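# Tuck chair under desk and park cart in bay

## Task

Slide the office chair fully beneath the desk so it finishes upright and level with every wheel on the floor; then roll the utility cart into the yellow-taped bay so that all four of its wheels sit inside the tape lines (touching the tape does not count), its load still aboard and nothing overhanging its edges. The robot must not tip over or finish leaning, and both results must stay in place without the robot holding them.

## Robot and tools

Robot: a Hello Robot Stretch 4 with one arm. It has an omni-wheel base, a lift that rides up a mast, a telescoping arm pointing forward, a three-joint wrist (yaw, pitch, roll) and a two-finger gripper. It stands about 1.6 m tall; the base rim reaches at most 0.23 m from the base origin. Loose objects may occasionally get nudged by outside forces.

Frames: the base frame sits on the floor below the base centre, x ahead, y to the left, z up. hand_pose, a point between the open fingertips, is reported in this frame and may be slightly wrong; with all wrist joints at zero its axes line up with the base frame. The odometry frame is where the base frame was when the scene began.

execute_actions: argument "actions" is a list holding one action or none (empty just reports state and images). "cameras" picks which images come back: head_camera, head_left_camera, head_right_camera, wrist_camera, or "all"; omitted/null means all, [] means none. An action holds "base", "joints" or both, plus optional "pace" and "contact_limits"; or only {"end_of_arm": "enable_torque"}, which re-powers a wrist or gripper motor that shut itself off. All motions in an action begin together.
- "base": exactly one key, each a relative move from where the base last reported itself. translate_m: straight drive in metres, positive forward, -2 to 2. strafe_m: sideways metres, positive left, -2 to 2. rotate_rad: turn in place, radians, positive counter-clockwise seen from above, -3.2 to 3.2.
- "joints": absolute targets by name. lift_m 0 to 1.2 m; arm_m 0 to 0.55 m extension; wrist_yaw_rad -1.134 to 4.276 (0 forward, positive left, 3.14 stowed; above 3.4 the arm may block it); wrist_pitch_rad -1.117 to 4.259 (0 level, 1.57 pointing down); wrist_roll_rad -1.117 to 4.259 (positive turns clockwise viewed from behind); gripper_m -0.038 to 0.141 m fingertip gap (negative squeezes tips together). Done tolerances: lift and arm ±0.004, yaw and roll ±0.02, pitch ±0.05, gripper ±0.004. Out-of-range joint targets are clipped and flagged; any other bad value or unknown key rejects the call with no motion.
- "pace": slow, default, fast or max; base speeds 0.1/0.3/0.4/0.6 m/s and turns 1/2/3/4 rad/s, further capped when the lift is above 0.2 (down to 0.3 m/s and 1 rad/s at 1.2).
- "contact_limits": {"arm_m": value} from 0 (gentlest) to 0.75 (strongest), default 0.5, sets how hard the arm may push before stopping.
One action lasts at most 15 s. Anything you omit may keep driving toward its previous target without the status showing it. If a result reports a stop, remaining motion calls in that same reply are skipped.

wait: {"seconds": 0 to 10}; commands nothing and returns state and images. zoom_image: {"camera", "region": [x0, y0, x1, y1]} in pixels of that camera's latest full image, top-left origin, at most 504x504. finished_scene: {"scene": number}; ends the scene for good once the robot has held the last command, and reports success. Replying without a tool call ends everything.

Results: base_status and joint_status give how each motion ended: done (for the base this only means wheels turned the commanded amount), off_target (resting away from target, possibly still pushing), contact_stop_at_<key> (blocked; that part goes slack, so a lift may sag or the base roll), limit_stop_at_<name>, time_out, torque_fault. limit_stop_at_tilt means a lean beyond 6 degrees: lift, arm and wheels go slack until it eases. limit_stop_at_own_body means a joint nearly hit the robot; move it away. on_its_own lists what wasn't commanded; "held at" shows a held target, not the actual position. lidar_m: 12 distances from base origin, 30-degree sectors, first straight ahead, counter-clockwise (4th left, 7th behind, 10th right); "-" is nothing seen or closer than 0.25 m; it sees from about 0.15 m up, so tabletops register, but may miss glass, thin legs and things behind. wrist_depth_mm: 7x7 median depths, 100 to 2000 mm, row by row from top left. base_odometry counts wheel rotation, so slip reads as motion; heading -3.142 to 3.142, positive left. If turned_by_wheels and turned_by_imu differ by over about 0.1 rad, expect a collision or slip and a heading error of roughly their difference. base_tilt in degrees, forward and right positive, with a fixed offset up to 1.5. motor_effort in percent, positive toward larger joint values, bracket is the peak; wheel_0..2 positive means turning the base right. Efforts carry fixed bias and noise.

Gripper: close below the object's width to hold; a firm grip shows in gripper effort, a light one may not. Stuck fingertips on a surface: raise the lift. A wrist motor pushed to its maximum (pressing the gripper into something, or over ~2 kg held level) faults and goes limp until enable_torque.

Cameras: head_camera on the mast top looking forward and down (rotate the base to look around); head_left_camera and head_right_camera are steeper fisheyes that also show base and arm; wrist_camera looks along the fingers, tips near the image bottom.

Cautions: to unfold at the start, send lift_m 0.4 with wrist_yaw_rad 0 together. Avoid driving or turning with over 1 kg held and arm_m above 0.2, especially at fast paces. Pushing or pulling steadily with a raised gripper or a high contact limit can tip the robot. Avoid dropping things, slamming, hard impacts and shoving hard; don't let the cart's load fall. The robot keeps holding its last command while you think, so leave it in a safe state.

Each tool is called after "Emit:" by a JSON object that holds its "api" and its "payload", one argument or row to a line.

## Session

Emit:
{"api": "execute_actions", "payload": {
  "actions": []
}}

Scene clock: 0.00 s.
base_odometry: x=+0.000 y=+0.000 heading=+0.000 (m, m, rad; odometry frame)
turned_by_wheels: +0.000 (rad since the last result)
turned_by_imu: +0.000 (rad since the last result)
base_tilt: forward=+0.9 right=-0.2 (deg)
lidar_m: 1.78 1.06 0.81 0.77 0.84 1.22 2.36 1.57 1.37 1.44 1.35 1.08
base_status: not commanded
joint_positions: lift_m=+0.291 arm_m=-0.001 wrist_yaw_rad=+3.075 wrist_pitch_rad=+0.008 wrist_roll_rad=-0.015 gripper_m=+0.057
joint_status: not commanded
motor_effort: lift_m=+19 arm_m=-1 wrist_yaw_rad=-1 wrist_pitch_rad=-8 wrist_roll_rad=-1 gripper_m=-2 wheel_0=+0 wheel_1=+0 wheel_2=+0 (%)
hand_pose: x=-0.1119 y=+0.1063 z=+0.4666 quat_wxyz=(+0.033, -0.004, -0.007, +0.999) (m; base frame)
wrist_depth_mm: - 140 - - - 1537 1042 / - 127 - - - 1576 1025 / - 132 193 - - 1537 1042 / 140 142 - - - 1618 1042 / - - - - - 1576 1060 / 1537 1618 199 1618 195 1430 1042 / 1078 1042 1098 - 1078 1008 976
pictures: head_camera, head_left_camera, head_right_camera, wrist_camera
Images, in order (width x height): head_camera 420x560, head_left_camera 420x672, head_right_camera 420x672, wrist_camera 616x392.

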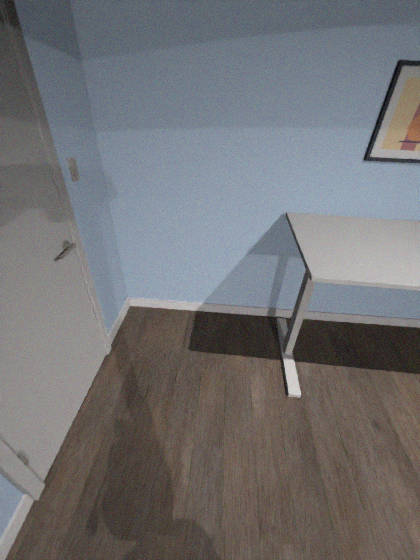

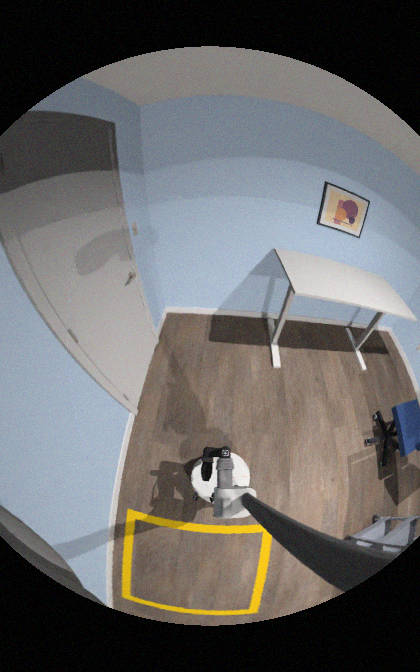

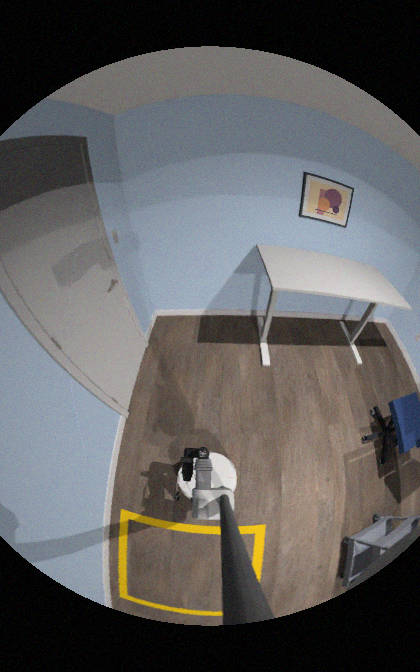

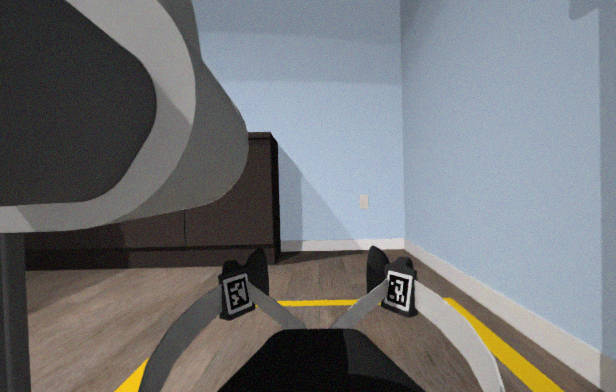

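Emit:
{"api": "execute_actions", "payload": {
  "actions": [
    {"base":{"rotate_rad":-1.54},"joints":{"lift_m":0.4,"wrist_yaw_rad":0}}
  ]
}}

Scene clock: 8.93 s.
base_odometry: x=+0.000 y=+0.000 heading=-1.540 (m, m, rad; odometry frame)
turned_by_wheels: -1.540 (rad since the last result)
turned_by_imu: -1.570 (rad since the last result)
base_tilt: forward=+0.8 right=-0.3 (deg)
lidar_m: 1.43 1.32 1.07 1.78 1.03 0.80 0.77 0.84 1.26 2.35 1.50 1.33
base_status: done
joint_positions: lift_m=+0.400 arm_m=-0.001 wrist_yaw_rad=+0.000 wrist_pitch_rad=+0.008 wrist_roll_rad=-0.015 gripper_m=+0.057
joint_status: all done
motor_effort: lift_m=+22(25) arm_m=-1(1) wrist_yaw_rad=-3(8) wrist_pitch_rad=-8(7) wrist_roll_rad=-1(0) gripper_m=-2(2) wheel_0=+0(5) wheel_1=-1(5) wheel_2=-1(6) (%)
hand_pose: x=+0.4587 y=-0.0873 z=+0.5758 quat_wxyz=(+1.000, -0.007, +0.004, +0.000) (m; base frame)
wrist_depth_mm: - - - - - - - / - - - - - - - / 1708 - - - - - - / - - - - - - - / - - - - - - - / 1661 1983 198 1537 193 1863 1255 / 1366 1281 1336 - 1308 1205 1205
pictures: head_camera, head_left_camera, head_right_camera, wrist_camera
Images, in order (width x height): head_camera 420x560, head_left_camera 420x672, head_right_camera 420x672, wrist_camera 616x392.

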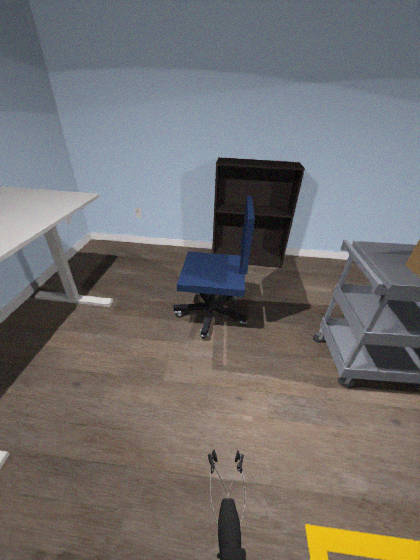

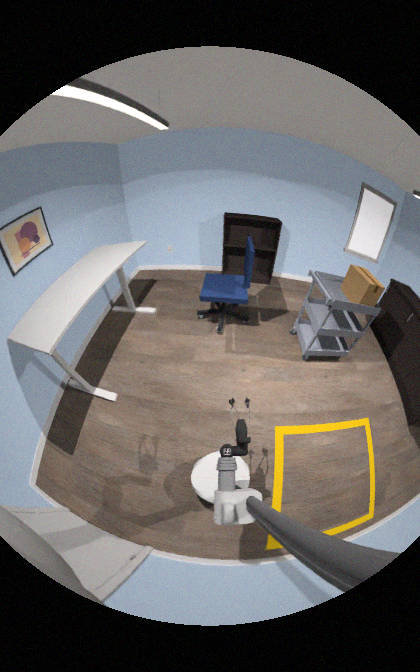

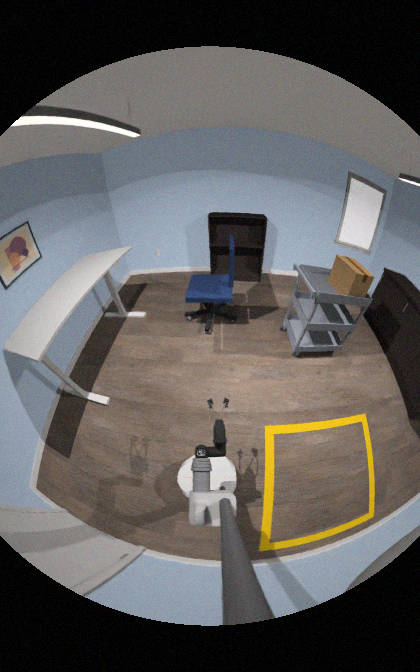

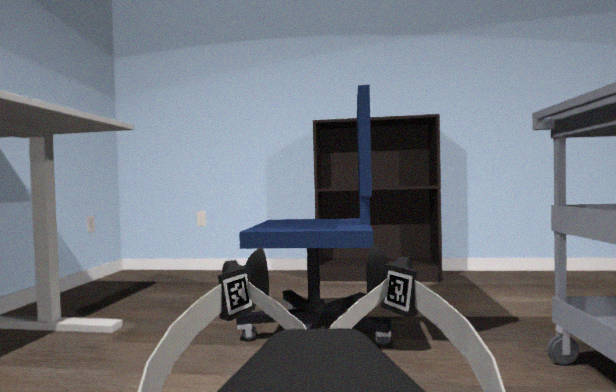

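Emit:
{"api": "execute_actions", "payload": {
  "actions": [
    {"base":{"rotate_rad":-0.13},"joints":{"lift_m":0.085,"gripper_m":0.12,"arm_m":0.19}}
  ],
  "cameras": []
}}

Emit:
{"api": "execute_actions", "payload": {
  "actions": [
    {"base":{"strafe_m":0.33}}
  ],
  "cameras": []
}}

Emit:
{"api": "execute_actions", "payload": {
  "actions": [
    {"base":{"translate_m":0.75}}
  ]
}}

Scene clock: 35.43 s.
base_odometry: x=+0.000 y=+0.000 heading=-1.670 (m, m, rad; odometry frame)
turned_by_wheels: -0.130 (rad since the last result)
turned_by_imu: -0.132 (rad since the last result)
base_tilt: forward=+0.8 right=-0.2 (deg)
lidar_m: 1.46 1.50 1.09 1.33 1.16 0.84 0.77 0.80 1.10 2.36 1.74 1.35
base_status: done
joint_positions: lift_m=+0.085 arm_m=+0.189 wrist_yaw_rad=+0.000 wrist_pitch_rad=+0.008 wrist_roll_rad=-0.015 gripper_m=+0.120
joint_status: all done
motor_effort: lift_m=+16(17) arm_m=+5(6) wrist_yaw_rad=+1(2) wrist_pitch_rad=-8(8) wrist_roll_rad=+0(1) gripper_m=+0(1) wheel_0=+2(6) wheel_1=+1(5) wheel_2=+0(5) (%)
hand_pose: x=+0.6485 y=-0.0874 z=+0.2612 quat_wxyz=(+1.000, -0.007, +0.004, +0.000) (m; base frame)
wrist_depth_mm: - - - - - - 1098 / - - - - - - - / - - 1255 - - - - / - - - - - - - / 1863 1808 1336 1464 1661 1229 1118 / 1008 991 809 946 778 768 891 / 668 627 654 - 634 603 621
pictures: none
No camera images: the call's "cameras" was empty. Leave "cameras" out to get every camera's image.

Scene clock: 37.87 s.
base_odometry: x=+0.328 y=-0.033 heading=-1.670 (m, m, rad; odometry frame)
turned_by_wheels: +0.000 (rad since the last result)
turned_by_imu: +0.000 (rad since the last result)
base_tilt: forward=+0.8 right=-0.3 (deg)
lidar_m: 1.46 0.99 0.78 1.32 1.11 0.83 0.77 0.84 1.11 2.69 1.71 1.52
base_status: done
joint_positions: lift_m=+0.085 arm_m=+0.189 wrist_yaw_rad=+0.000 wrist_pitch_rad=+0.008 wrist_roll_rad=-0.015 gripper_m=+0.120
joint_status: not commanded
motor_effort: lift_m=+17(17) arm_m=+5(5) wrist_yaw_rad=-2(1) wrist_pitch_rad=-7(7) wrist_roll_rad=-1(1) gripper_m=+0(0) wheel_0=+2(8) wheel_1=+0(9) wheel_2=+1(1) (%)
hand_pose: x=+0.6485 y=-0.0874 z=+0.2611 quat_wxyz=(+1.000, -0.007, +0.004, +0.000) (m; base frame)
wrist_depth_mm: 1366 - - - - - - / - - - - - - - / - - - 1499 - - - / - - - - - - - / 1921 1921 1863 1308 1397 1618 1618 / 1008 976 809 960 788 788 878 / 676 627 661 - 640 597 627
pictures: none
No camera images: the call's "cameras" was empty. Leave "cameras" out to get every camera's image.

Scene clock: 41.87 s.
base_odometry: x=+0.255 y=-0.779 heading=-1.669 (m, m, rad; odometry frame)
turned_by_wheels: +0.000 (rad since the last result)
turned_by_imu: -0.002 (rad since the last result)
base_tilt: forward=+0.8 right=-0.3 (deg)
lidar_m: 0.71 1.02 0.73 0.68 0.71 1.61 1.52 1.59 2.14 2.63 1.06 0.80
base_status: done
joint_positions: lift_m=+0.085 arm_m=+0.189 wrist_yaw_rad=+0.000 wrist_pitch_rad=+0.008 wrist_roll_rad=-0.015 gripper_m=+0.120
joint_status: not commanded
motor_effort: lift_m=+18(18) arm_m=+5(5) wrist_yaw_rad=-1(2) wrist_pitch_rad=-7(7) wrist_roll_rad=-1(1) gripper_m=+0(1) wheel_0=+1(3) wheel_1=+1(4) wheel_2=+0(9) (%)
hand_pose: x=+0.6485 y=-0.0874 z=+0.2611 quat_wxyz=(+1.000, -0.007, +0.004, +0.000) (m; base frame)
wrist_depth_mm: 1708 1756 343 345 347 345 345 / 1756 1756 345 342 349 355 368 / 1808 1808 1756 597 569 1708 1756 / 1863 1756 1808 1756 1808 1708 1756 / 1756 1756 1756 1430 1430 1499 1576 / 991 976 535 569 549 525 891 / 668 591 525 - 603 559 473
pictures: head_camera, head_left_camera, head_right_camera, wrist_camera
Images, in order (width x height): head_camera 420x560, head_left_camera 420x672, head_right_camera 420x672, wrist_camera 616x392.

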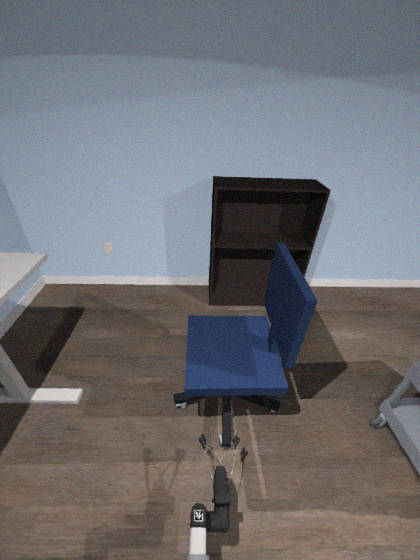

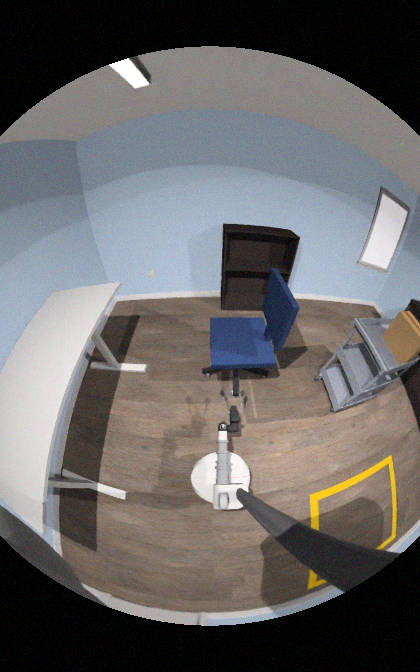

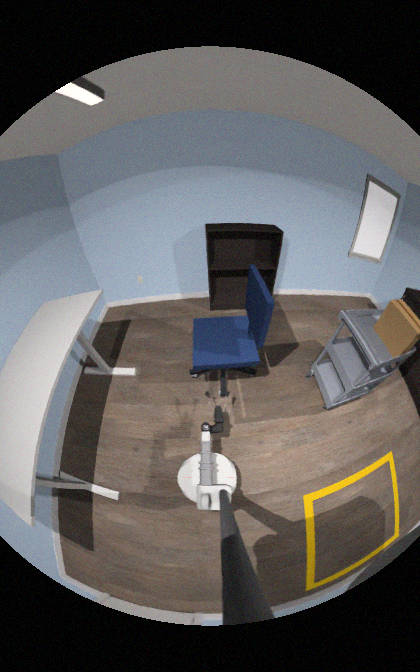

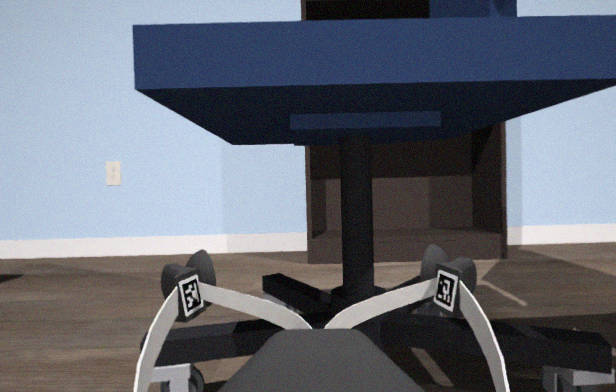

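Emit:
{"api": "execute_actions", "payload": {
  "actions": [
    {"base":{"strafe_m":-0.04}}
  ],
  "cameras": []
}}

Emit:
{"api": "execute_actions", "payload": {
  "actions": [
    {"base":{"translate_m":0.37},"pace":"slow"}
  ],
  "cameras": ["wrist_camera"]
}}

Scene clock: 52.20 s.
base_odometry: x=+0.215 y=-0.775 heading=-1.669 (m, m, rad; odometry frame)
turned_by_wheels: +0.000 (rad since the last result)
turned_by_imu: +0.000 (rad since the last result)
base_tilt: forward=+0.8 right=-0.1 (deg)
lidar_m: 0.70 1.07 0.78 0.73 0.76 1.61 1.53 1.58 2.13 2.58 1.03 0.81
base_status: done
joint_positions: lift_m=+0.085 arm_m=+0.189 wrist_yaw_rad=+0.000 wrist_pitch_rad=+0.008 wrist_roll_rad=-0.015 gripper_m=+0.120
joint_status: not commanded
motor_effort: lift_m=+18(18) arm_m=+5(5) wrist_yaw_rad=-2(2) wrist_pitch_rad=-6(8) wrist_roll_rad=-2(1) gripper_m=-1(0) wheel_0=-1(7) wheel_1=+2(9) wheel_2=-1(1) (%)
hand_pose: x=+0.6485 y=-0.0874 z=+0.2611 quat_wxyz=(+1.000, -0.007, +0.004, +0.000) (m; base frame)
wrist_depth_mm: 1808 345 345 347 347 345 349 / 1808 343 347 349 349 357 1756 / 1808 1756 732 569 809 1808 1756 / 1808 1756 1808 1756 1756 1708 1808 / 1808 1808 1863 1336 1464 1464 1618 / 1025 976 535 559 549 521 891 / 676 508 585 - 564 504 480
pictures: none
No camera images: the call's "cameras" was empty. Leave "cameras" out to get every camera's image.

Scene clock: 57.17 s.
base_odometry: x=+0.178 y=-1.143 heading=-1.669 (m, m, rad; odometry frame)
turned_by_wheels: +0.000 (rad since the last result)
turned_by_imu: -0.001 (rad since the last result)
base_tilt: forward=+0.8 right=-0.2 (deg)
lidar_m: 0.32 0.40 0.79 0.73 0.76 1.07 1.89 2.00 2.65 0.93 0.97 0.35
base_status: done
joint_positions: lift_m=+0.085 arm_m=+0.189 wrist_yaw_rad=+0.000 wrist_pitch_rad=+0.008 wrist_roll_rad=-0.015 gripper_m=+0.120
joint_status: not commanded
motor_effort: lift_m=+18(18) arm_m=+5(5) wrist_yaw_rad=-1(1) wrist_pitch_rad=-7(8) wrist_roll_rad=-3(1) gripper_m=-1(0) wheel_0=+1(0) wheel_1=+1(4) wheel_2=+0(5) (%)
hand_pose: x=+0.6485 y=-0.0874 z=+0.2611 quat_wxyz=(+1.000, -0.007, +0.004, +0.000) (m; base frame)
wrist_depth_mm: 208 198 170 173 176 178 228 / 1366 325 266 207 226 355 1078 / 1366 1397 1397 211 1336 1397 1397 / 1397 1430 1430 213 1366 1366 1430 / 1430 1430 1397 219 216 1118 1366 / 991 960 809 200 199 788 891 / 668 634 469 - 640 421 627
pictures: wrist_camera
Images, in order (width x height): wrist_camera 616x392.

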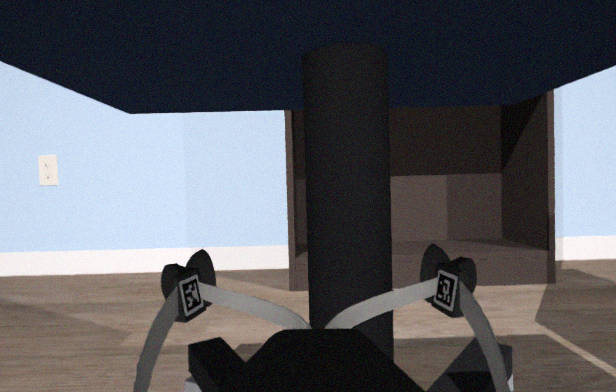

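Emit:
{"api": "execute_actions", "payload": {
  "actions": [
    {"joints":{"arm_m":0.22,"gripper_m":0.0}}
  ],
  "cameras": ["wrist_camera"]
}}

Emit:
{"api": "execute_actions", "payload": {
  "actions": [
    {"base":{"translate_m":-0.7},"pace":"slow"}
  ]
}}

Scene clock: 65.13 s.
base_odometry: x=+0.178 y=-1.143 heading=-1.670 (m, m, rad; odometry frame)
turned_by_wheels: -0.001 (rad since the last result)
turned_by_imu: -0.001 (rad since the last result)
base_tilt: forward=+0.9 right=-0.2 (deg)
lidar_m: 0.31 0.39 0.77 0.74 0.77 1.05 1.90 2.01 2.62 0.92 0.93 0.34
base_status: not commanded
joint_positions: lift_m=+0.085 arm_m=+0.220 wrist_yaw_rad=-0.002 wrist_pitch_rad=+0.008 wrist_roll_rad=-0.015 gripper_m=+0.000
joint_status: all done
motor_effort: lift_m=+18(18) arm_m=+2(5) wrist_yaw_rad=+3(25) wrist_pitch_rad=-8(8) wrist_roll_rad=-2(0) gripper_m=-14(14) wheel_0=-5(10) wheel_1=-3(4) wheel_2=+0(2) (%)
hand_pose: x=+0.6790 y=-0.0879 z=+0.2610 quat_wxyz=(+1.000, -0.007, +0.004, -0.001) (m; base frame)
wrist_depth_mm: 209 168 170 154 176 178 229 / 320 327 263 156 273 357 1118 / 1397 1366 1366 156 1336 1336 1397 / 1366 1397 1366 156 1308 1308 1430 / 1397 1366 1366 157 1078 1118 1366 / 976 991 188 157 180 904 904 / 668 591 621 - 647 415 621
pictures: wrist_camera
Images, in order (width x height): wrist_camera 616x392.

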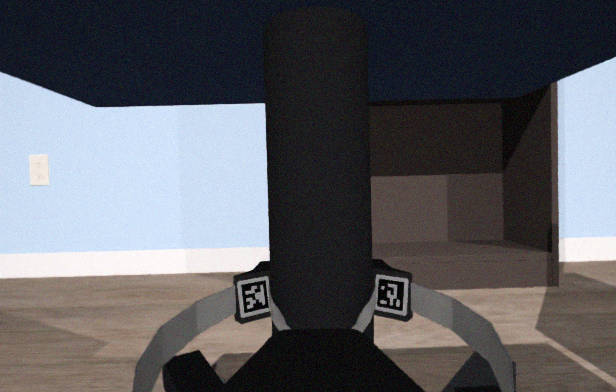

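Scene clock: 73.40 s.
base_odometry: x=+0.248 y=-0.447 heading=-1.670 (m, m, rad; odometry frame)
turned_by_wheels: +0.000 (rad since the last result)
turned_by_imu: +0.004 (rad since the last result)
base_tilt: forward=+0.6 right=-0.2 (deg)
lidar_m: 0.32 0.42 0.77 0.71 1.56 1.25 1.19 1.25 1.68 2.59 1.21 0.39
base_status: done
joint_positions: lift_m=+0.085 arm_m=+0.220 wrist_yaw_rad=+0.000 wrist_pitch_rad=+0.008 wrist_roll_rad=-0.015 gripper_m=+0.000
joint_status: not commanded
motor_effort: lift_m=+18(18) arm_m=+2(2) wrist_yaw_rad=-2(32) wrist_pitch_rad=-9(8) wrist_roll_rad=-1(1) gripper_m=-13(15) wheel_0=-3(5) wheel_1=-4(6) wheel_2=+3(12) (%)
hand_pose: x=+0.6792 y=-0.0873 z=+0.2610 quat_wxyz=(+1.000, -0.007, +0.004, +0.000) (m; base frame)
wrist_depth_mm: 209 168 170 153 175 178 228 / - 324 264 154 347 357 - / - - - 156 - - - / - - - 157 - - - / - 1921 1863 157 1464 1661 1537 / 1008 991 187 157 180 931 891 / 676 615 585 - 647 597 627
pictures: head_camera, head_left_camera, head_right_camera, wrist_camera
Images, in order (width x height): head_camera 420x560, head_left_camera 420x672, head_right_camera 420x672, wrist_camera 616x392.

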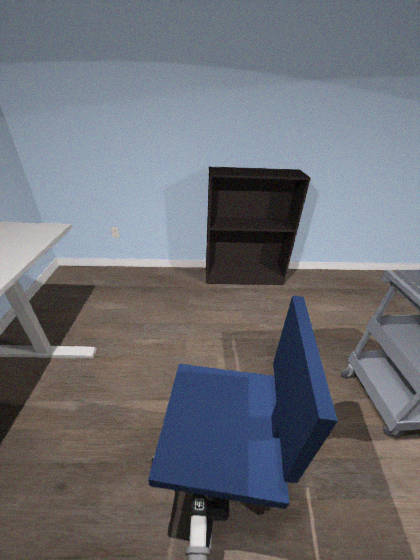

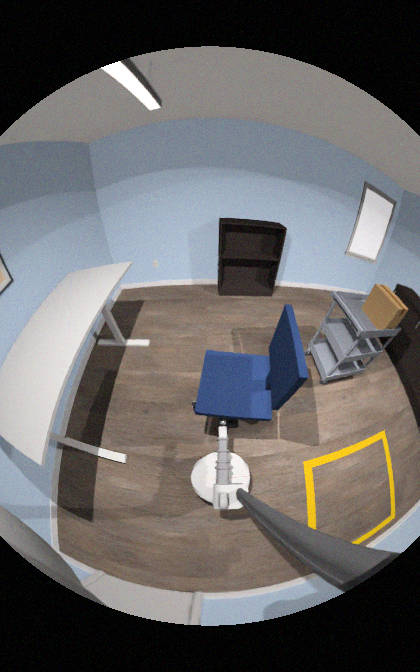

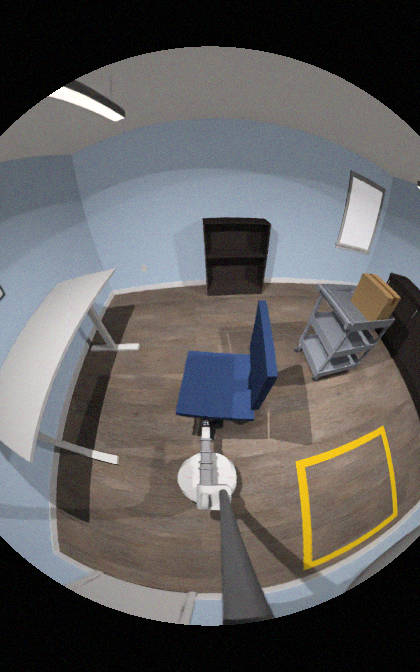

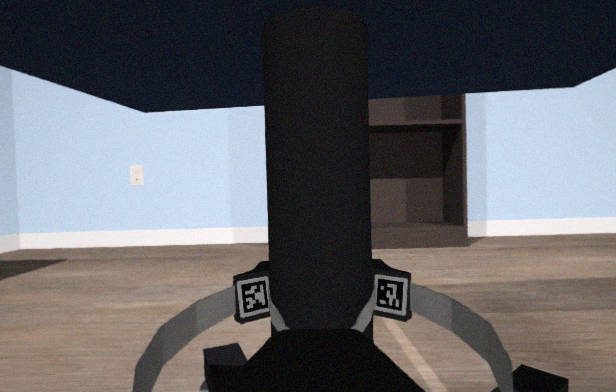

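Emit:
{"api": "execute_actions", "payload": {
  "actions": [
    {"joints":{"gripper_m":0.12}}
  ],
  "cameras": []
}}

Emit:
{"api": "execute_actions", "payload": {
  "actions": [
    {"base":{"translate_m":-0.3},"joints":{"arm_m":0.0}}
  ],
  "cameras": []
}}

Emit:
{"api": "execute_actions", "payload": {
  "actions": [
    {"base":{"strafe_m":-1.15},"pace":"fast"}
  ],
  "cameras": []
}}

Emit:
{"api": "execute_actions", "payload": {
  "actions": [
    {"base":{"rotate_rad":1.54}}
  ],
  "cameras": ["head_camera","head_right_camera"]
}}

Scene clock: 97.10 s.
base_odometry: x=+0.248 y=-0.447 heading=-1.670 (m, m, rad; odometry frame)
turned_by_wheels: +0.000 (rad since the last result)
turned_by_imu: +0.000 (rad since the last result)
base_tilt: forward=+0.8 right=-0.3 (deg)
lidar_m: 0.32 0.41 0.77 0.73 1.56 1.25 1.20 1.24 1.69 2.59 1.22 0.40
base_status: not commanded
joint_positions: lift_m=+0.085 arm_m=+0.220 wrist_yaw_rad=+0.000 wrist_pitch_rad=+0.007 wrist_roll_rad=-0.015 gripper_m=+0.120
joint_status: all done
motor_effort: lift_m=+18(18) arm_m=+2(2) wrist_yaw_rad=+2(10) wrist_pitch_rad=-6(9) wrist_roll_rad=-2(1) gripper_m=+0(13) wheel_0=-1(3) wheel_1=-2(3) wheel_2=-1(3) (%)
hand_pose: x=+0.6791 y=-0.0876 z=+0.2612 quat_wxyz=(+1.000, -0.007, +0.004, +0.000) (m; base frame)
wrist_depth_mm: 209 167 171 154 175 178 229 / - 327 264 156 349 355 - / - - - 157 - - - / - - - 158 - - - / 1921 1808 1808 158 1430 1661 1576 / 1008 976 809 157 198 778 891 / 676 627 627 - 640 597 621
pictures: none
No camera images: the call's "cameras" was empty. Leave "cameras" out to get every camera's image.

Scene clock: 99.57 s.
base_odometry: x=+0.277 y=-0.148 heading=-1.671 (m, m, rad; odometry frame)
turned_by_wheels: +0.000 (rad since the last result)
turned_by_imu: +0.001 (rad since the last result)
base_tilt: forward=+0.7 right=-0.3 (deg)
lidar_m: 0.61 1.05 0.77 0.88 1.32 0.95 0.90 0.95 1.28 2.62 1.52 0.69
base_status: done
joint_positions: lift_m=+0.085 arm_m=+0.001 wrist_yaw_rad=+0.000 wrist_pitch_rad=+0.008 wrist_roll_rad=-0.015 gripper_m=+0.120
joint_status: all done
motor_effort: lift_m=+18(18) arm_m=-5(6) wrist_yaw_rad=-1(2) wrist_pitch_rad=-8(8) wrist_roll_rad=-3(0) gripper_m=-1(1) wheel_0=-1(7) wheel_1=+1(4) wheel_2=-1(9) (%)
hand_pose: x=+0.4603 y=-0.0874 z=+0.2610 quat_wxyz=(+1.000, -0.007, +0.004, +0.000) (m; base frame)
wrist_depth_mm: 1397 - - - - - - / - - 477 455 439 430 - / - - 707 597 788 - - / - - - - - - - / 1921 1921 1863 1537 1708 1661 1397 / 1008 917 668 661 597 559 904 / 683 634 661 - 647 564 627
pictures: none
No camera images: the call's "cameras" was empty. Leave "cameras" out to get every camera's image.

Scene clock: 103.67 s.
base_odometry: x=-0.867 y=-0.034 heading=-1.671 (m, m, rad; odometry frame)
turned_by_wheels: +0.000 (rad since the last result)
turned_by_imu: +0.002 (rad since the last result)
base_tilt: forward=+0.9 right=-0.2 (deg)
lidar_m: 1.05 1.09 1.07 1.89 1.31 0.93 0.86 0.89 1.22 1.47 1.51 1.13
base_status: done
joint_positions: lift_m=+0.085 arm_m=+0.001 wrist_yaw_rad=+0.000 wrist_pitch_rad=+0.008 wrist_roll_rad=-0.015 gripper_m=+0.120
joint_status: not commanded
motor_effort: lift_m=+18(18) arm_m=-5(5) wrist_yaw_rad=+0(1) wrist_pitch_rad=-8(8) wrist_roll_rad=-3(1) gripper_m=+0(0) wheel_0=+0(13) wheel_1=+0(13) wheel_2=+1(1) (%)
hand_pose: x=+0.4603 y=-0.0874 z=+0.2610 quat_wxyz=(+1.000, -0.007, +0.004, +0.000) (m; base frame)
wrist_depth_mm: - - 1229 1060 1078 - - / - - - - - - - / - - - 1078 1138 - - / - - - - - - - / - 1863 1182 842 854 1229 1618 / 1008 976 831 878 798 788 904 / 668 627 668 - 654 603 627
pictures: none
No camera images: the call's "cameras" was empty. Leave "cameras" out to get every camera's image.

Scene clock: 105.70 s.
base_odometry: x=-0.867 y=-0.034 heading=-0.131 (m, m, rad; odometry frame)
turned_by_wheels: +1.540 (rad since the last result)
turned_by_imu: +1.570 (rad since the last result)
base_tilt: forward=+0.8 right=-0.3 (deg)
lidar_m: 1.90 1.35 0.93 0.86 0.91 1.18 1.49 1.51 1.14 1.04 1.22 1.08
base_status: done
joint_positions: lift_m=+0.085 arm_m=+0.001 wrist_yaw_rad=+0.000 wrist_pitch_rad=+0.008 wrist_roll_rad=-0.015 gripper_m=+0.120
joint_status: not commanded
motor_effort: lift_m=+18(18) arm_m=-5(5) wrist_yaw_rad=-2(2) wrist_pitch_rad=-8(8) wrist_roll_rad=-1(1) gripper_m=-1(0) wheel_0=+0(8) wheel_1=+1(9) wheel_2=+0(7) (%)
hand_pose: x=+0.4603 y=-0.0874 z=+0.2610 quat_wxyz=(+1.000, -0.007, +0.004, +0.000) (m; base frame)
wrist_depth_mm: 1464 - - - - - - / 1464 - - - - - - / 1397 - - - - - - / 1430 - - - - - - / 1397 1863 1808 1756 1756 1618 1499 / 1008 976 809 960 778 788 866 / 676 627 661 - 640 603 627
pictures: head_camera, head_right_camera
Images, in order (width x height): head_camera 420x560, head_right_camera 420x672.

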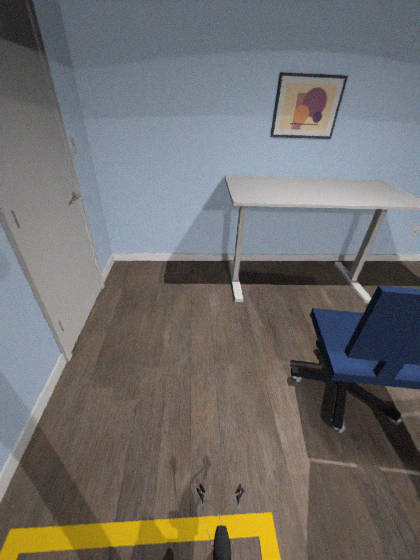

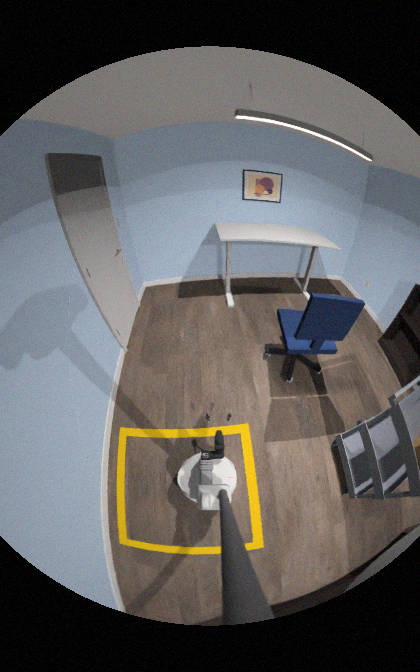

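Emit:
{"api": "execute_actions", "payload": {
  "actions": [
    {"base":{"translate_m":0.42}}
  ],
  "cameras": []
}}

Emit:
{"api": "execute_actions", "payload": {
  "actions": [
    {"base":{"strafe_m":-0.6}}
  ],
  "cameras": ["head_camera","head_right_camera","wrist_camera"]
}}

Scene clock: 129.33 s.
base_odometry: x=-0.450 y=-0.088 heading=-0.130 (m, m, rad; odometry frame)
turned_by_wheels: +0.000 (rad since the last result)
turned_by_imu: -0.001 (rad since the last result)
base_tilt: forward=+0.9 right=-0.2 (deg)
lidar_m: 1.48 1.39 0.95 0.88 0.91 1.19 1.90 1.92 1.09 1.07 0.78 0.90
base_status: done
joint_positions: lift_m=+0.085 arm_m=+0.001 wrist_yaw_rad=+0.000 wrist_pitch_rad=+0.008 wrist_roll_rad=-0.015 gripper_m=+0.120
joint_status: not commanded
motor_effort: lift_m=+18(18) arm_m=-5(5) wrist_yaw_rad=-1(0) wrist_pitch_rad=-8(8) wrist_roll_rad=-1(1) gripper_m=-1(0) wheel_0=-1(8) wheel_1=+1(4) wheel_2=+2(9) (%)
hand_pose: x=+0.4603 y=-0.0874 z=+0.2610 quat_wxyz=(+1.000, -0.007, +0.004, +0.000) (m; base frame)
wrist_depth_mm: 1430 - - - 1464 1464 1499 / 1499 1921 - - - - - / 1397 1983 - - - - - / 1430 1983 - - - - - / 1430 1983 1808 1756 1576 1661 1618 / 1008 960 809 960 809 778 904 / 676 634 668 - 640 603 634
pictures: none
No camera images: the call's "cameras" was empty. Leave "cameras" out to get every camera's image.

Scene clock: 132.67 s.
base_odometry: x=-0.528 y=-0.683 heading=-0.130 (m, m, rad; odometry frame)
turned_by_wheels: +0.000 (rad since the last result)
turned_by_imu: +0.000 (rad since the last result)
base_tilt: forward=+0.6 right=-0.2 (deg)
lidar_m: 0.43 1.54 1.60 1.49 1.54 2.01 1.83 0.69 0.47 0.66 0.59 0.43
base_status: done
joint_positions: lift_m=+0.085 arm_m=+0.001 wrist_yaw_rad=+0.000 wrist_pitch_rad=+0.008 wrist_roll_rad=-0.015 gripper_m=+0.120
joint_status: not commanded
motor_effort: lift_m=+18(18) arm_m=-5(5) wrist_yaw_rad=+0(1) wrist_pitch_rad=-7(8) wrist_roll_rad=+0(0) gripper_m=-1(1) wheel_0=-2(3) wheel_1=+2(9) wheel_2=+1(2) (%)
hand_pose: x=+0.4603 y=-0.0874 z=+0.2610 quat_wxyz=(+1.000, -0.007, +0.004, +0.000) (m; base frame)
wrist_depth_mm: 1921 - 1281 217 219 224 226 / - - - 338 342 334 325 / - - - - - 421 - / - - - - - 427 - / 1921 1863 1756 1708 1708 415 1537 / 991 976 831 960 683 410 904 / 676 634 668 - 439 397 399
pictures: head_camera, head_right_camera, wrist_camera
Images, in order (width x height): head_camera 420x560, head_right_camera 420x672, wrist_camera 616x392.

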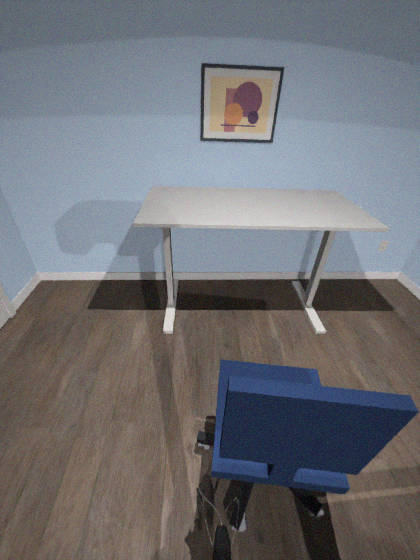

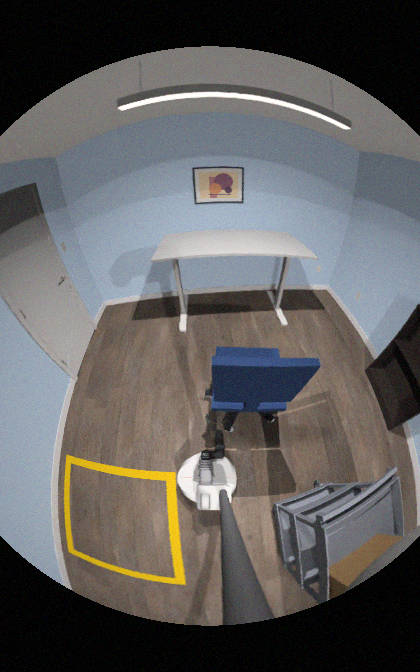

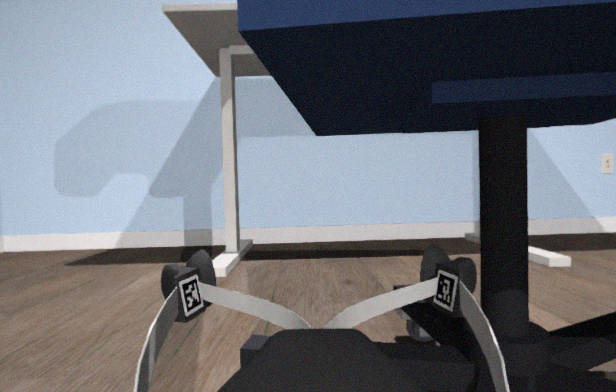

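Emit:
{"api": "execute_actions", "payload": {
  "actions": [
    {"base":{"strafe_m":-0.185},"pace":"slow"}
  ],
  "cameras": ["head_right_camera","wrist_camera"]
}}

Scene clock: 146.37 s.
base_odometry: x=-0.552 y=-0.867 heading=-0.130 (m, m, rad; odometry frame)
turned_by_wheels: +0.000 (rad since the last result)
turned_by_imu: +0.000 (rad since the last result)
base_tilt: forward=+0.7 right=-0.3 (deg)
lidar_m: 0.39 0.46 1.79 1.68 1.73 1.98 1.81 0.40 0.31 0.63 1.77 0.43
base_status: done
joint_positions: lift_m=+0.085 arm_m=+0.001 wrist_yaw_rad=+0.000 wrist_pitch_rad=+0.008 wrist_roll_rad=-0.015 gripper_m=+0.120
joint_status: not commanded
motor_effort: lift_m=+18(18) arm_m=-5(5) wrist_yaw_rad=-2(1) wrist_pitch_rad=-8(7) wrist_roll_rad=-1(0) gripper_m=+0(0) wheel_0=+0(5) wheel_1=-1(9) wheel_2=+0(0) (%)
hand_pose: x=+0.4603 y=-0.0874 z=+0.2610 quat_wxyz=(+1.000, -0.007, +0.004, +0.000) (m; base frame)
wrist_depth_mm: 218 211 213 216 220 223 224 / - 319 329 334 325 351 402 / - - 1661 469 - - - / - - - - - - - / 1921 1863 1808 1537 1499 1576 1661 / 1025 976 820 421 525 544 891 / 676 473 469 - 452 535 585
pictures: head_right_camera, wrist_camera
Images, in order (width x height): head_right_camera 420x672, wrist_camera 616x392.

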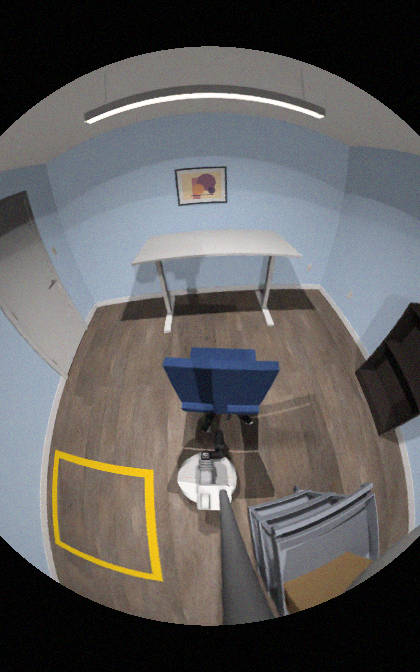

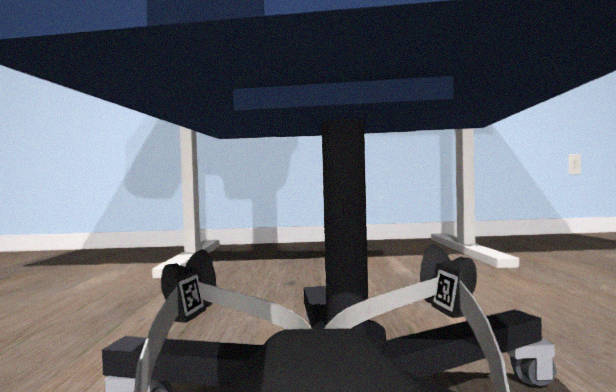

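Emit:
{"api": "execute_actions", "payload": {
  "actions": [
    {"joints":{"arm_m":0.25}}
  ],
  "cameras": ["wrist_camera"]
}}

Emit:
{"api": "execute_actions", "payload": {
  "actions": [
    {"joints":{"gripper_m":0.0}}
  ],
  "cameras": ["wrist_camera"]
}}

Scene clock: 156.33 s.
base_odometry: x=-0.552 y=-0.867 heading=-0.130 (m, m, rad; odometry frame)
turned_by_wheels: +0.000 (rad since the last result)
turned_by_imu: +0.000 (rad since the last result)
base_tilt: forward=+0.7 right=-0.2 (deg)
lidar_m: 0.36 0.46 1.79 1.68 1.73 1.98 1.82 0.37 0.31 0.61 1.78 0.42
base_status: not commanded
joint_positions: lift_m=+0.085 arm_m=+0.249 wrist_yaw_rad=-0.003 wrist_pitch_rad=+0.008 wrist_roll_rad=-0.015 gripper_m=+0.120
joint_status: all done
motor_effort: lift_m=+18(18) arm_m=+7(5) wrist_yaw_rad=+9(9) wrist_pitch_rad=-7(8) wrist_roll_rad=-3(1) gripper_m=-2(1) wheel_0=+0(0) wheel_1=-1(1) wheel_2=+0(0) (%)
hand_pose: x=+0.7079 y=-0.0884 z=+0.2610 quat_wxyz=(+1.000, -0.007, +0.004, -0.002) (m; base frame)
wrist_depth_mm: 211 211 172 171 163 179 195 / 1756 325 330 221 165 359 1808 / 1756 1756 1808 1863 165 1863 1863 / 1863 1808 1756 1756 167 1863 1863 / 1756 1618 1808 1499 167 1464 1537 / 991 976 820 179 168 778 878 / 668 627 661 - 169 621 627
pictures: wrist_camera
Images, in order (width x height): wrist_camera 616x392.

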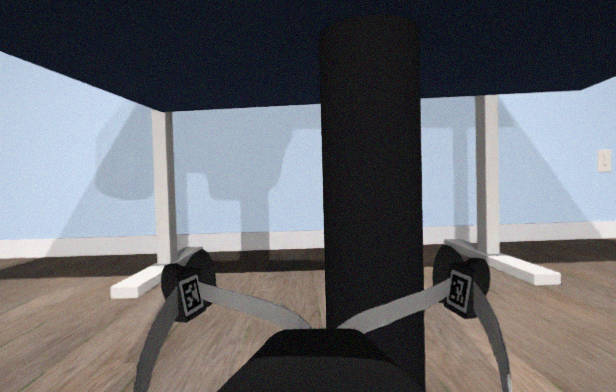

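Scene clock: 158.40 s.
base_odometry: x=-0.552 y=-0.867 heading=-0.130 (m, m, rad; odometry frame)
turned_by_wheels: +0.000 (rad since the last result)
turned_by_imu: +0.000 (rad since the last result)
base_tilt: forward=+0.7 right=-0.4 (deg)
lidar_m: 0.39 0.44 1.78 1.67 1.73 1.95 1.82 0.39 0.32 0.63 1.77 0.41
base_status: not commanded
joint_positions: lift_m=+0.085 arm_m=+0.250 wrist_yaw_rad=+0.005 wrist_pitch_rad=+0.008 wrist_roll_rad=-0.015 gripper_m=+0.000
joint_status: all done
on_its_own: wrist_yaw_rad is at rest, and its effort (-16) is outside its rest range (-13 to +13)
motor_effort: lift_m=+18(18) arm_m=+2(7) wrist_yaw_rad=-16(34) wrist_pitch_rad=-8(7) wrist_roll_rad=-2(1) gripper_m=-13(14) wheel_0=-1(10) wheel_1=+0(4) wheel_2=+4(5) (%)
hand_pose: x=+0.7095 y=-0.0859 z=+0.2610 quat_wxyz=(+1.000, -0.007, +0.004, +0.003) (m; base frame)
wrist_depth_mm: 208 167 169 153 175 178 230 / 1808 327 263 155 347 359 1808 / 1808 1863 1808 156 1808 1808 1863 / 1863 1808 1863 156 1863 1863 1863 / 1808 1808 1618 157 1661 1464 1618 / 1008 976 186 158 186 904 891 / 676 627 661 - 640 597 627
pictures: wrist_camera
Images, in order (width x height): wrist_camera 616x392.

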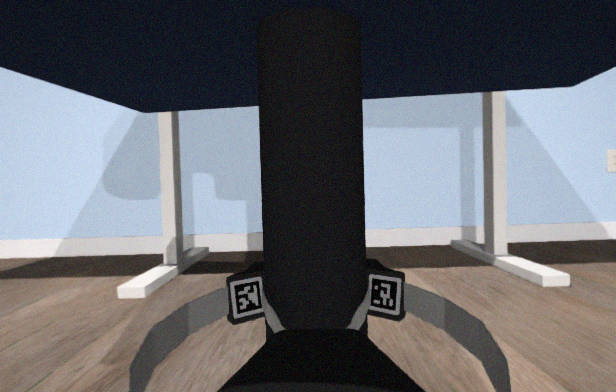

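Emit:
{"api": "execute_actions", "payload": {
  "actions": [
    {"base":{"translate_m":0.9},"pace":"slow"}
  ],
  "cameras": ["head_camera","head_left_camera","wrist_camera"]
}}

action 0: "base": translate_m = 0.9 would last too long for one action: at the pace "slow" translate_m can be at most 0.766 in either direction: name a faster pace, or command the rest in another action

Emit:
{"api": "execute_actions", "payload": {
  "actions": [
    {"base":{"translate_m":0.76},"pace":"slow"}
  ],
  "cameras": ["head_camera","head_left_camera","wrist_camera"]
}}

Scene clock: 179.20 s.
base_odometry: x=+0.201 y=-0.965 heading=-0.129 (m, m, rad; odometry frame)
turned_by_wheels: +0.001 (rad since the last result)
turned_by_imu: +0.005 (rad since the last result)
base_tilt: forward=+0.9 right=-0.3 (deg)
lidar_m: 0.37 0.44 1.82 1.72 1.79 2.35 1.03 0.99 1.78 1.68 1.09 0.40
base_status: done
joint_positions: lift_m=+0.085 arm_m=+0.250 wrist_yaw_rad=+0.003 wrist_pitch_rad=+0.008 wrist_roll_rad=-0.015 gripper_m=+0.000
joint_status: not commanded
motor_effort: lift_m=+18(18) arm_m=+2(2) wrist_yaw_rad=-11(18) wrist_pitch_rad=-6(8) wrist_roll_rad=+0(0) gripper_m=-8(14) wheel_0=+6(10) wheel_1=+5(8) wheel_2=-1(11) (%)
hand_pose: x=+0.7093 y=-0.0864 z=+0.2611 quat_wxyz=(+1.000, -0.007, +0.004, +0.002) (m; base frame)
wrist_depth_mm: 210 169 160 139 178 180 232 / 640 329 236 139 351 359 1098 / 1060 1060 1078 140 1060 1078 1098 / 1042 1060 1078 141 1098 1098 1118 / 1042 1060 1078 141 1060 1098 1118 / 759 976 183 141 184 904 866 / 627 634 661 - 640 591 621
pictures: head_camera, head_left_camera, wrist_camera
Images, in order (width x height): head_camera 420x560, head_left_camera 420x672, wrist_camera 616x392.

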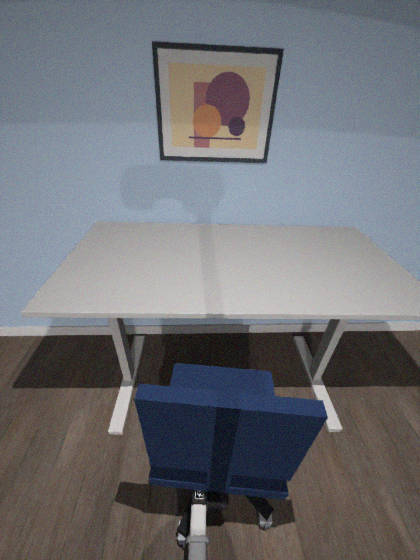

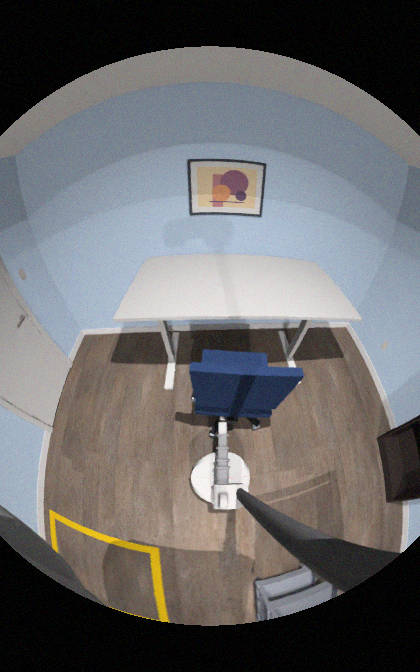

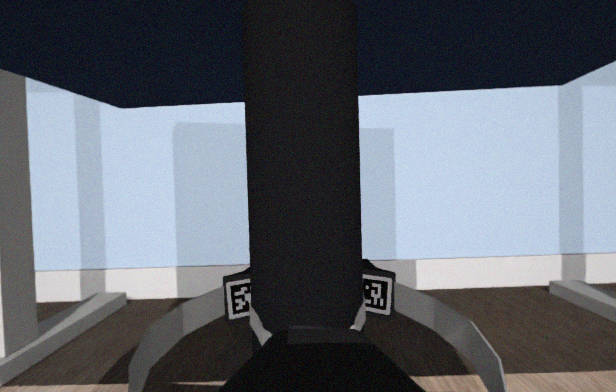

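Emit:
{"api": "execute_actions", "payload": {
  "actions": [
    {"base":{"translate_m":0.4},"pace":"slow"}
  ],
  "cameras": ["head_camera"]
}}

Scene clock: 201.47 s.
base_odometry: x=+0.597 y=-1.016 heading=-0.130 (m, m, rad; odometry frame)
turned_by_wheels: -0.001 (rad since the last result)
turned_by_imu: -0.019 (rad since the last result)
base_tilt: forward=+0.6 right=-0.3 (deg)
lidar_m: 0.33 0.35 0.52 1.70 1.77 2.31 1.33 1.34 1.81 1.75 0.59 0.36
base_status: done
joint_positions: lift_m=+0.085 arm_m=+0.247 wrist_yaw_rad=-0.021 wrist_pitch_rad=-0.004 wrist_roll_rad=-0.014 gripper_m=+0.000
joint_status: not commanded
on_its_own: wrist_yaw_rad is at rest, and its effort (+60) is outside its rest range (-13 to +13); wrist_pitch_rad is at rest, and its effort (+27) is outside its rest range (-23 to +23)
motor_effort: lift_m=+17(18) arm_m=+17(17) wrist_yaw_rad=+60(84) wrist_pitch_rad=+27(32) wrist_roll_rad=-3(4) gripper_m=-9(10) wheel_0=+7(10) wheel_1=+4(13) wheel_2=-25(31) (%)
hand_pose: x=+0.7045 y=-0.0935 z=+0.2646 quat_wxyz=(+1.000, -0.007, -0.002, -0.011) (m; base frame)
wrist_depth_mm: 216 173 153 113 179 182 233 / 336 338 312 113 357 366 778 / 691 699 707 114 750 750 768 / 691 707 715 115 741 741 788 / 699 699 723 116 750 759 768 / 683 699 175 116 174 750 759 / 691 654 683 - 661 621 647
pictures: head_camera
Images, in order (width x height): head_camera 420x560.

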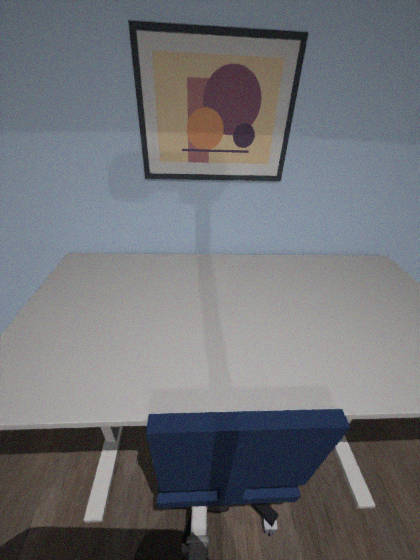

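Emit:
{"api": "execute_actions", "payload": {
  "actions": [
    {"base":{"translate_m":-0.03},"joints":{"gripper_m":0.12},"pace":"slow"}
  ],
  "cameras": ["head_camera","wrist_camera","head_left_camera"]
}}

Scene clock: 211.93 s.
base_odometry: x=+0.567 y=-1.012 heading=-0.131 (m, m, rad; odometry frame)
turned_by_wheels: -0.001 (rad since the last result)
turned_by_imu: -0.001 (rad since the last result)
base_tilt: forward=+0.8 right=-0.2 (deg)
lidar_m: 0.35 0.39 0.57 1.70 1.75 2.30 1.32 1.31 1.79 1.71 0.64 0.40
base_status: done
joint_positions: lift_m=+0.085 arm_m=+0.249 wrist_yaw_rad=-0.007 wrist_pitch_rad=+0.008 wrist_roll_rad=-0.014 gripper_m=+0.120
joint_status: all done
on_its_own: wrist_yaw_rad is at rest, and its effort (+19) is outside its rest range (-13 to +13)
motor_effort: lift_m=+17(17) arm_m=+3(17) wrist_yaw_rad=+19(61) wrist_pitch_rad=-9(28) wrist_roll_rad=-2(3) gripper_m=+1(11) wheel_0=-2(7) wheel_1=+0(3) wheel_2=-7(24) (%)
hand_pose: x=+0.7082 y=-0.0895 z=+0.2610 quat_wxyz=(+1.000, -0.007, +0.004, -0.004) (m; base frame)
wrist_depth_mm: 213 170 172 124 166 181 232 / 324 332 332 125 320 364 768 / 715 723 741 126 759 768 778 / 723 741 741 127 759 778 798 / 732 750 741 127 759 788 798 / 723 741 216 127 185 768 778 / 668 627 661 - 627 597 621
pictures: head_camera, head_left_camera, wrist_camera
Images, in order (width x height): head_camera 420x560, head_left_camera 420x672, wrist_camera 616x392.

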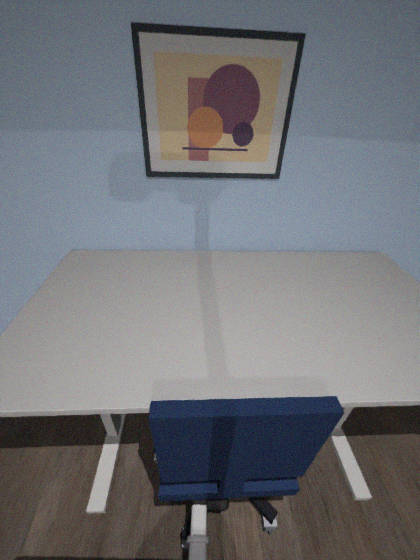

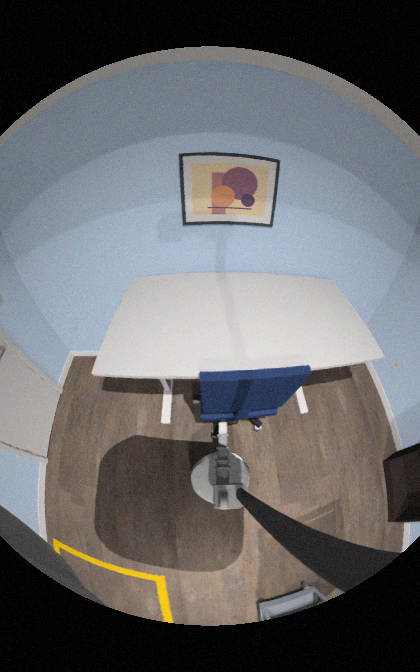

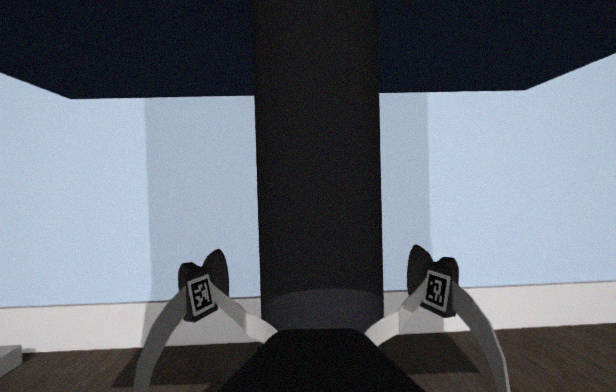

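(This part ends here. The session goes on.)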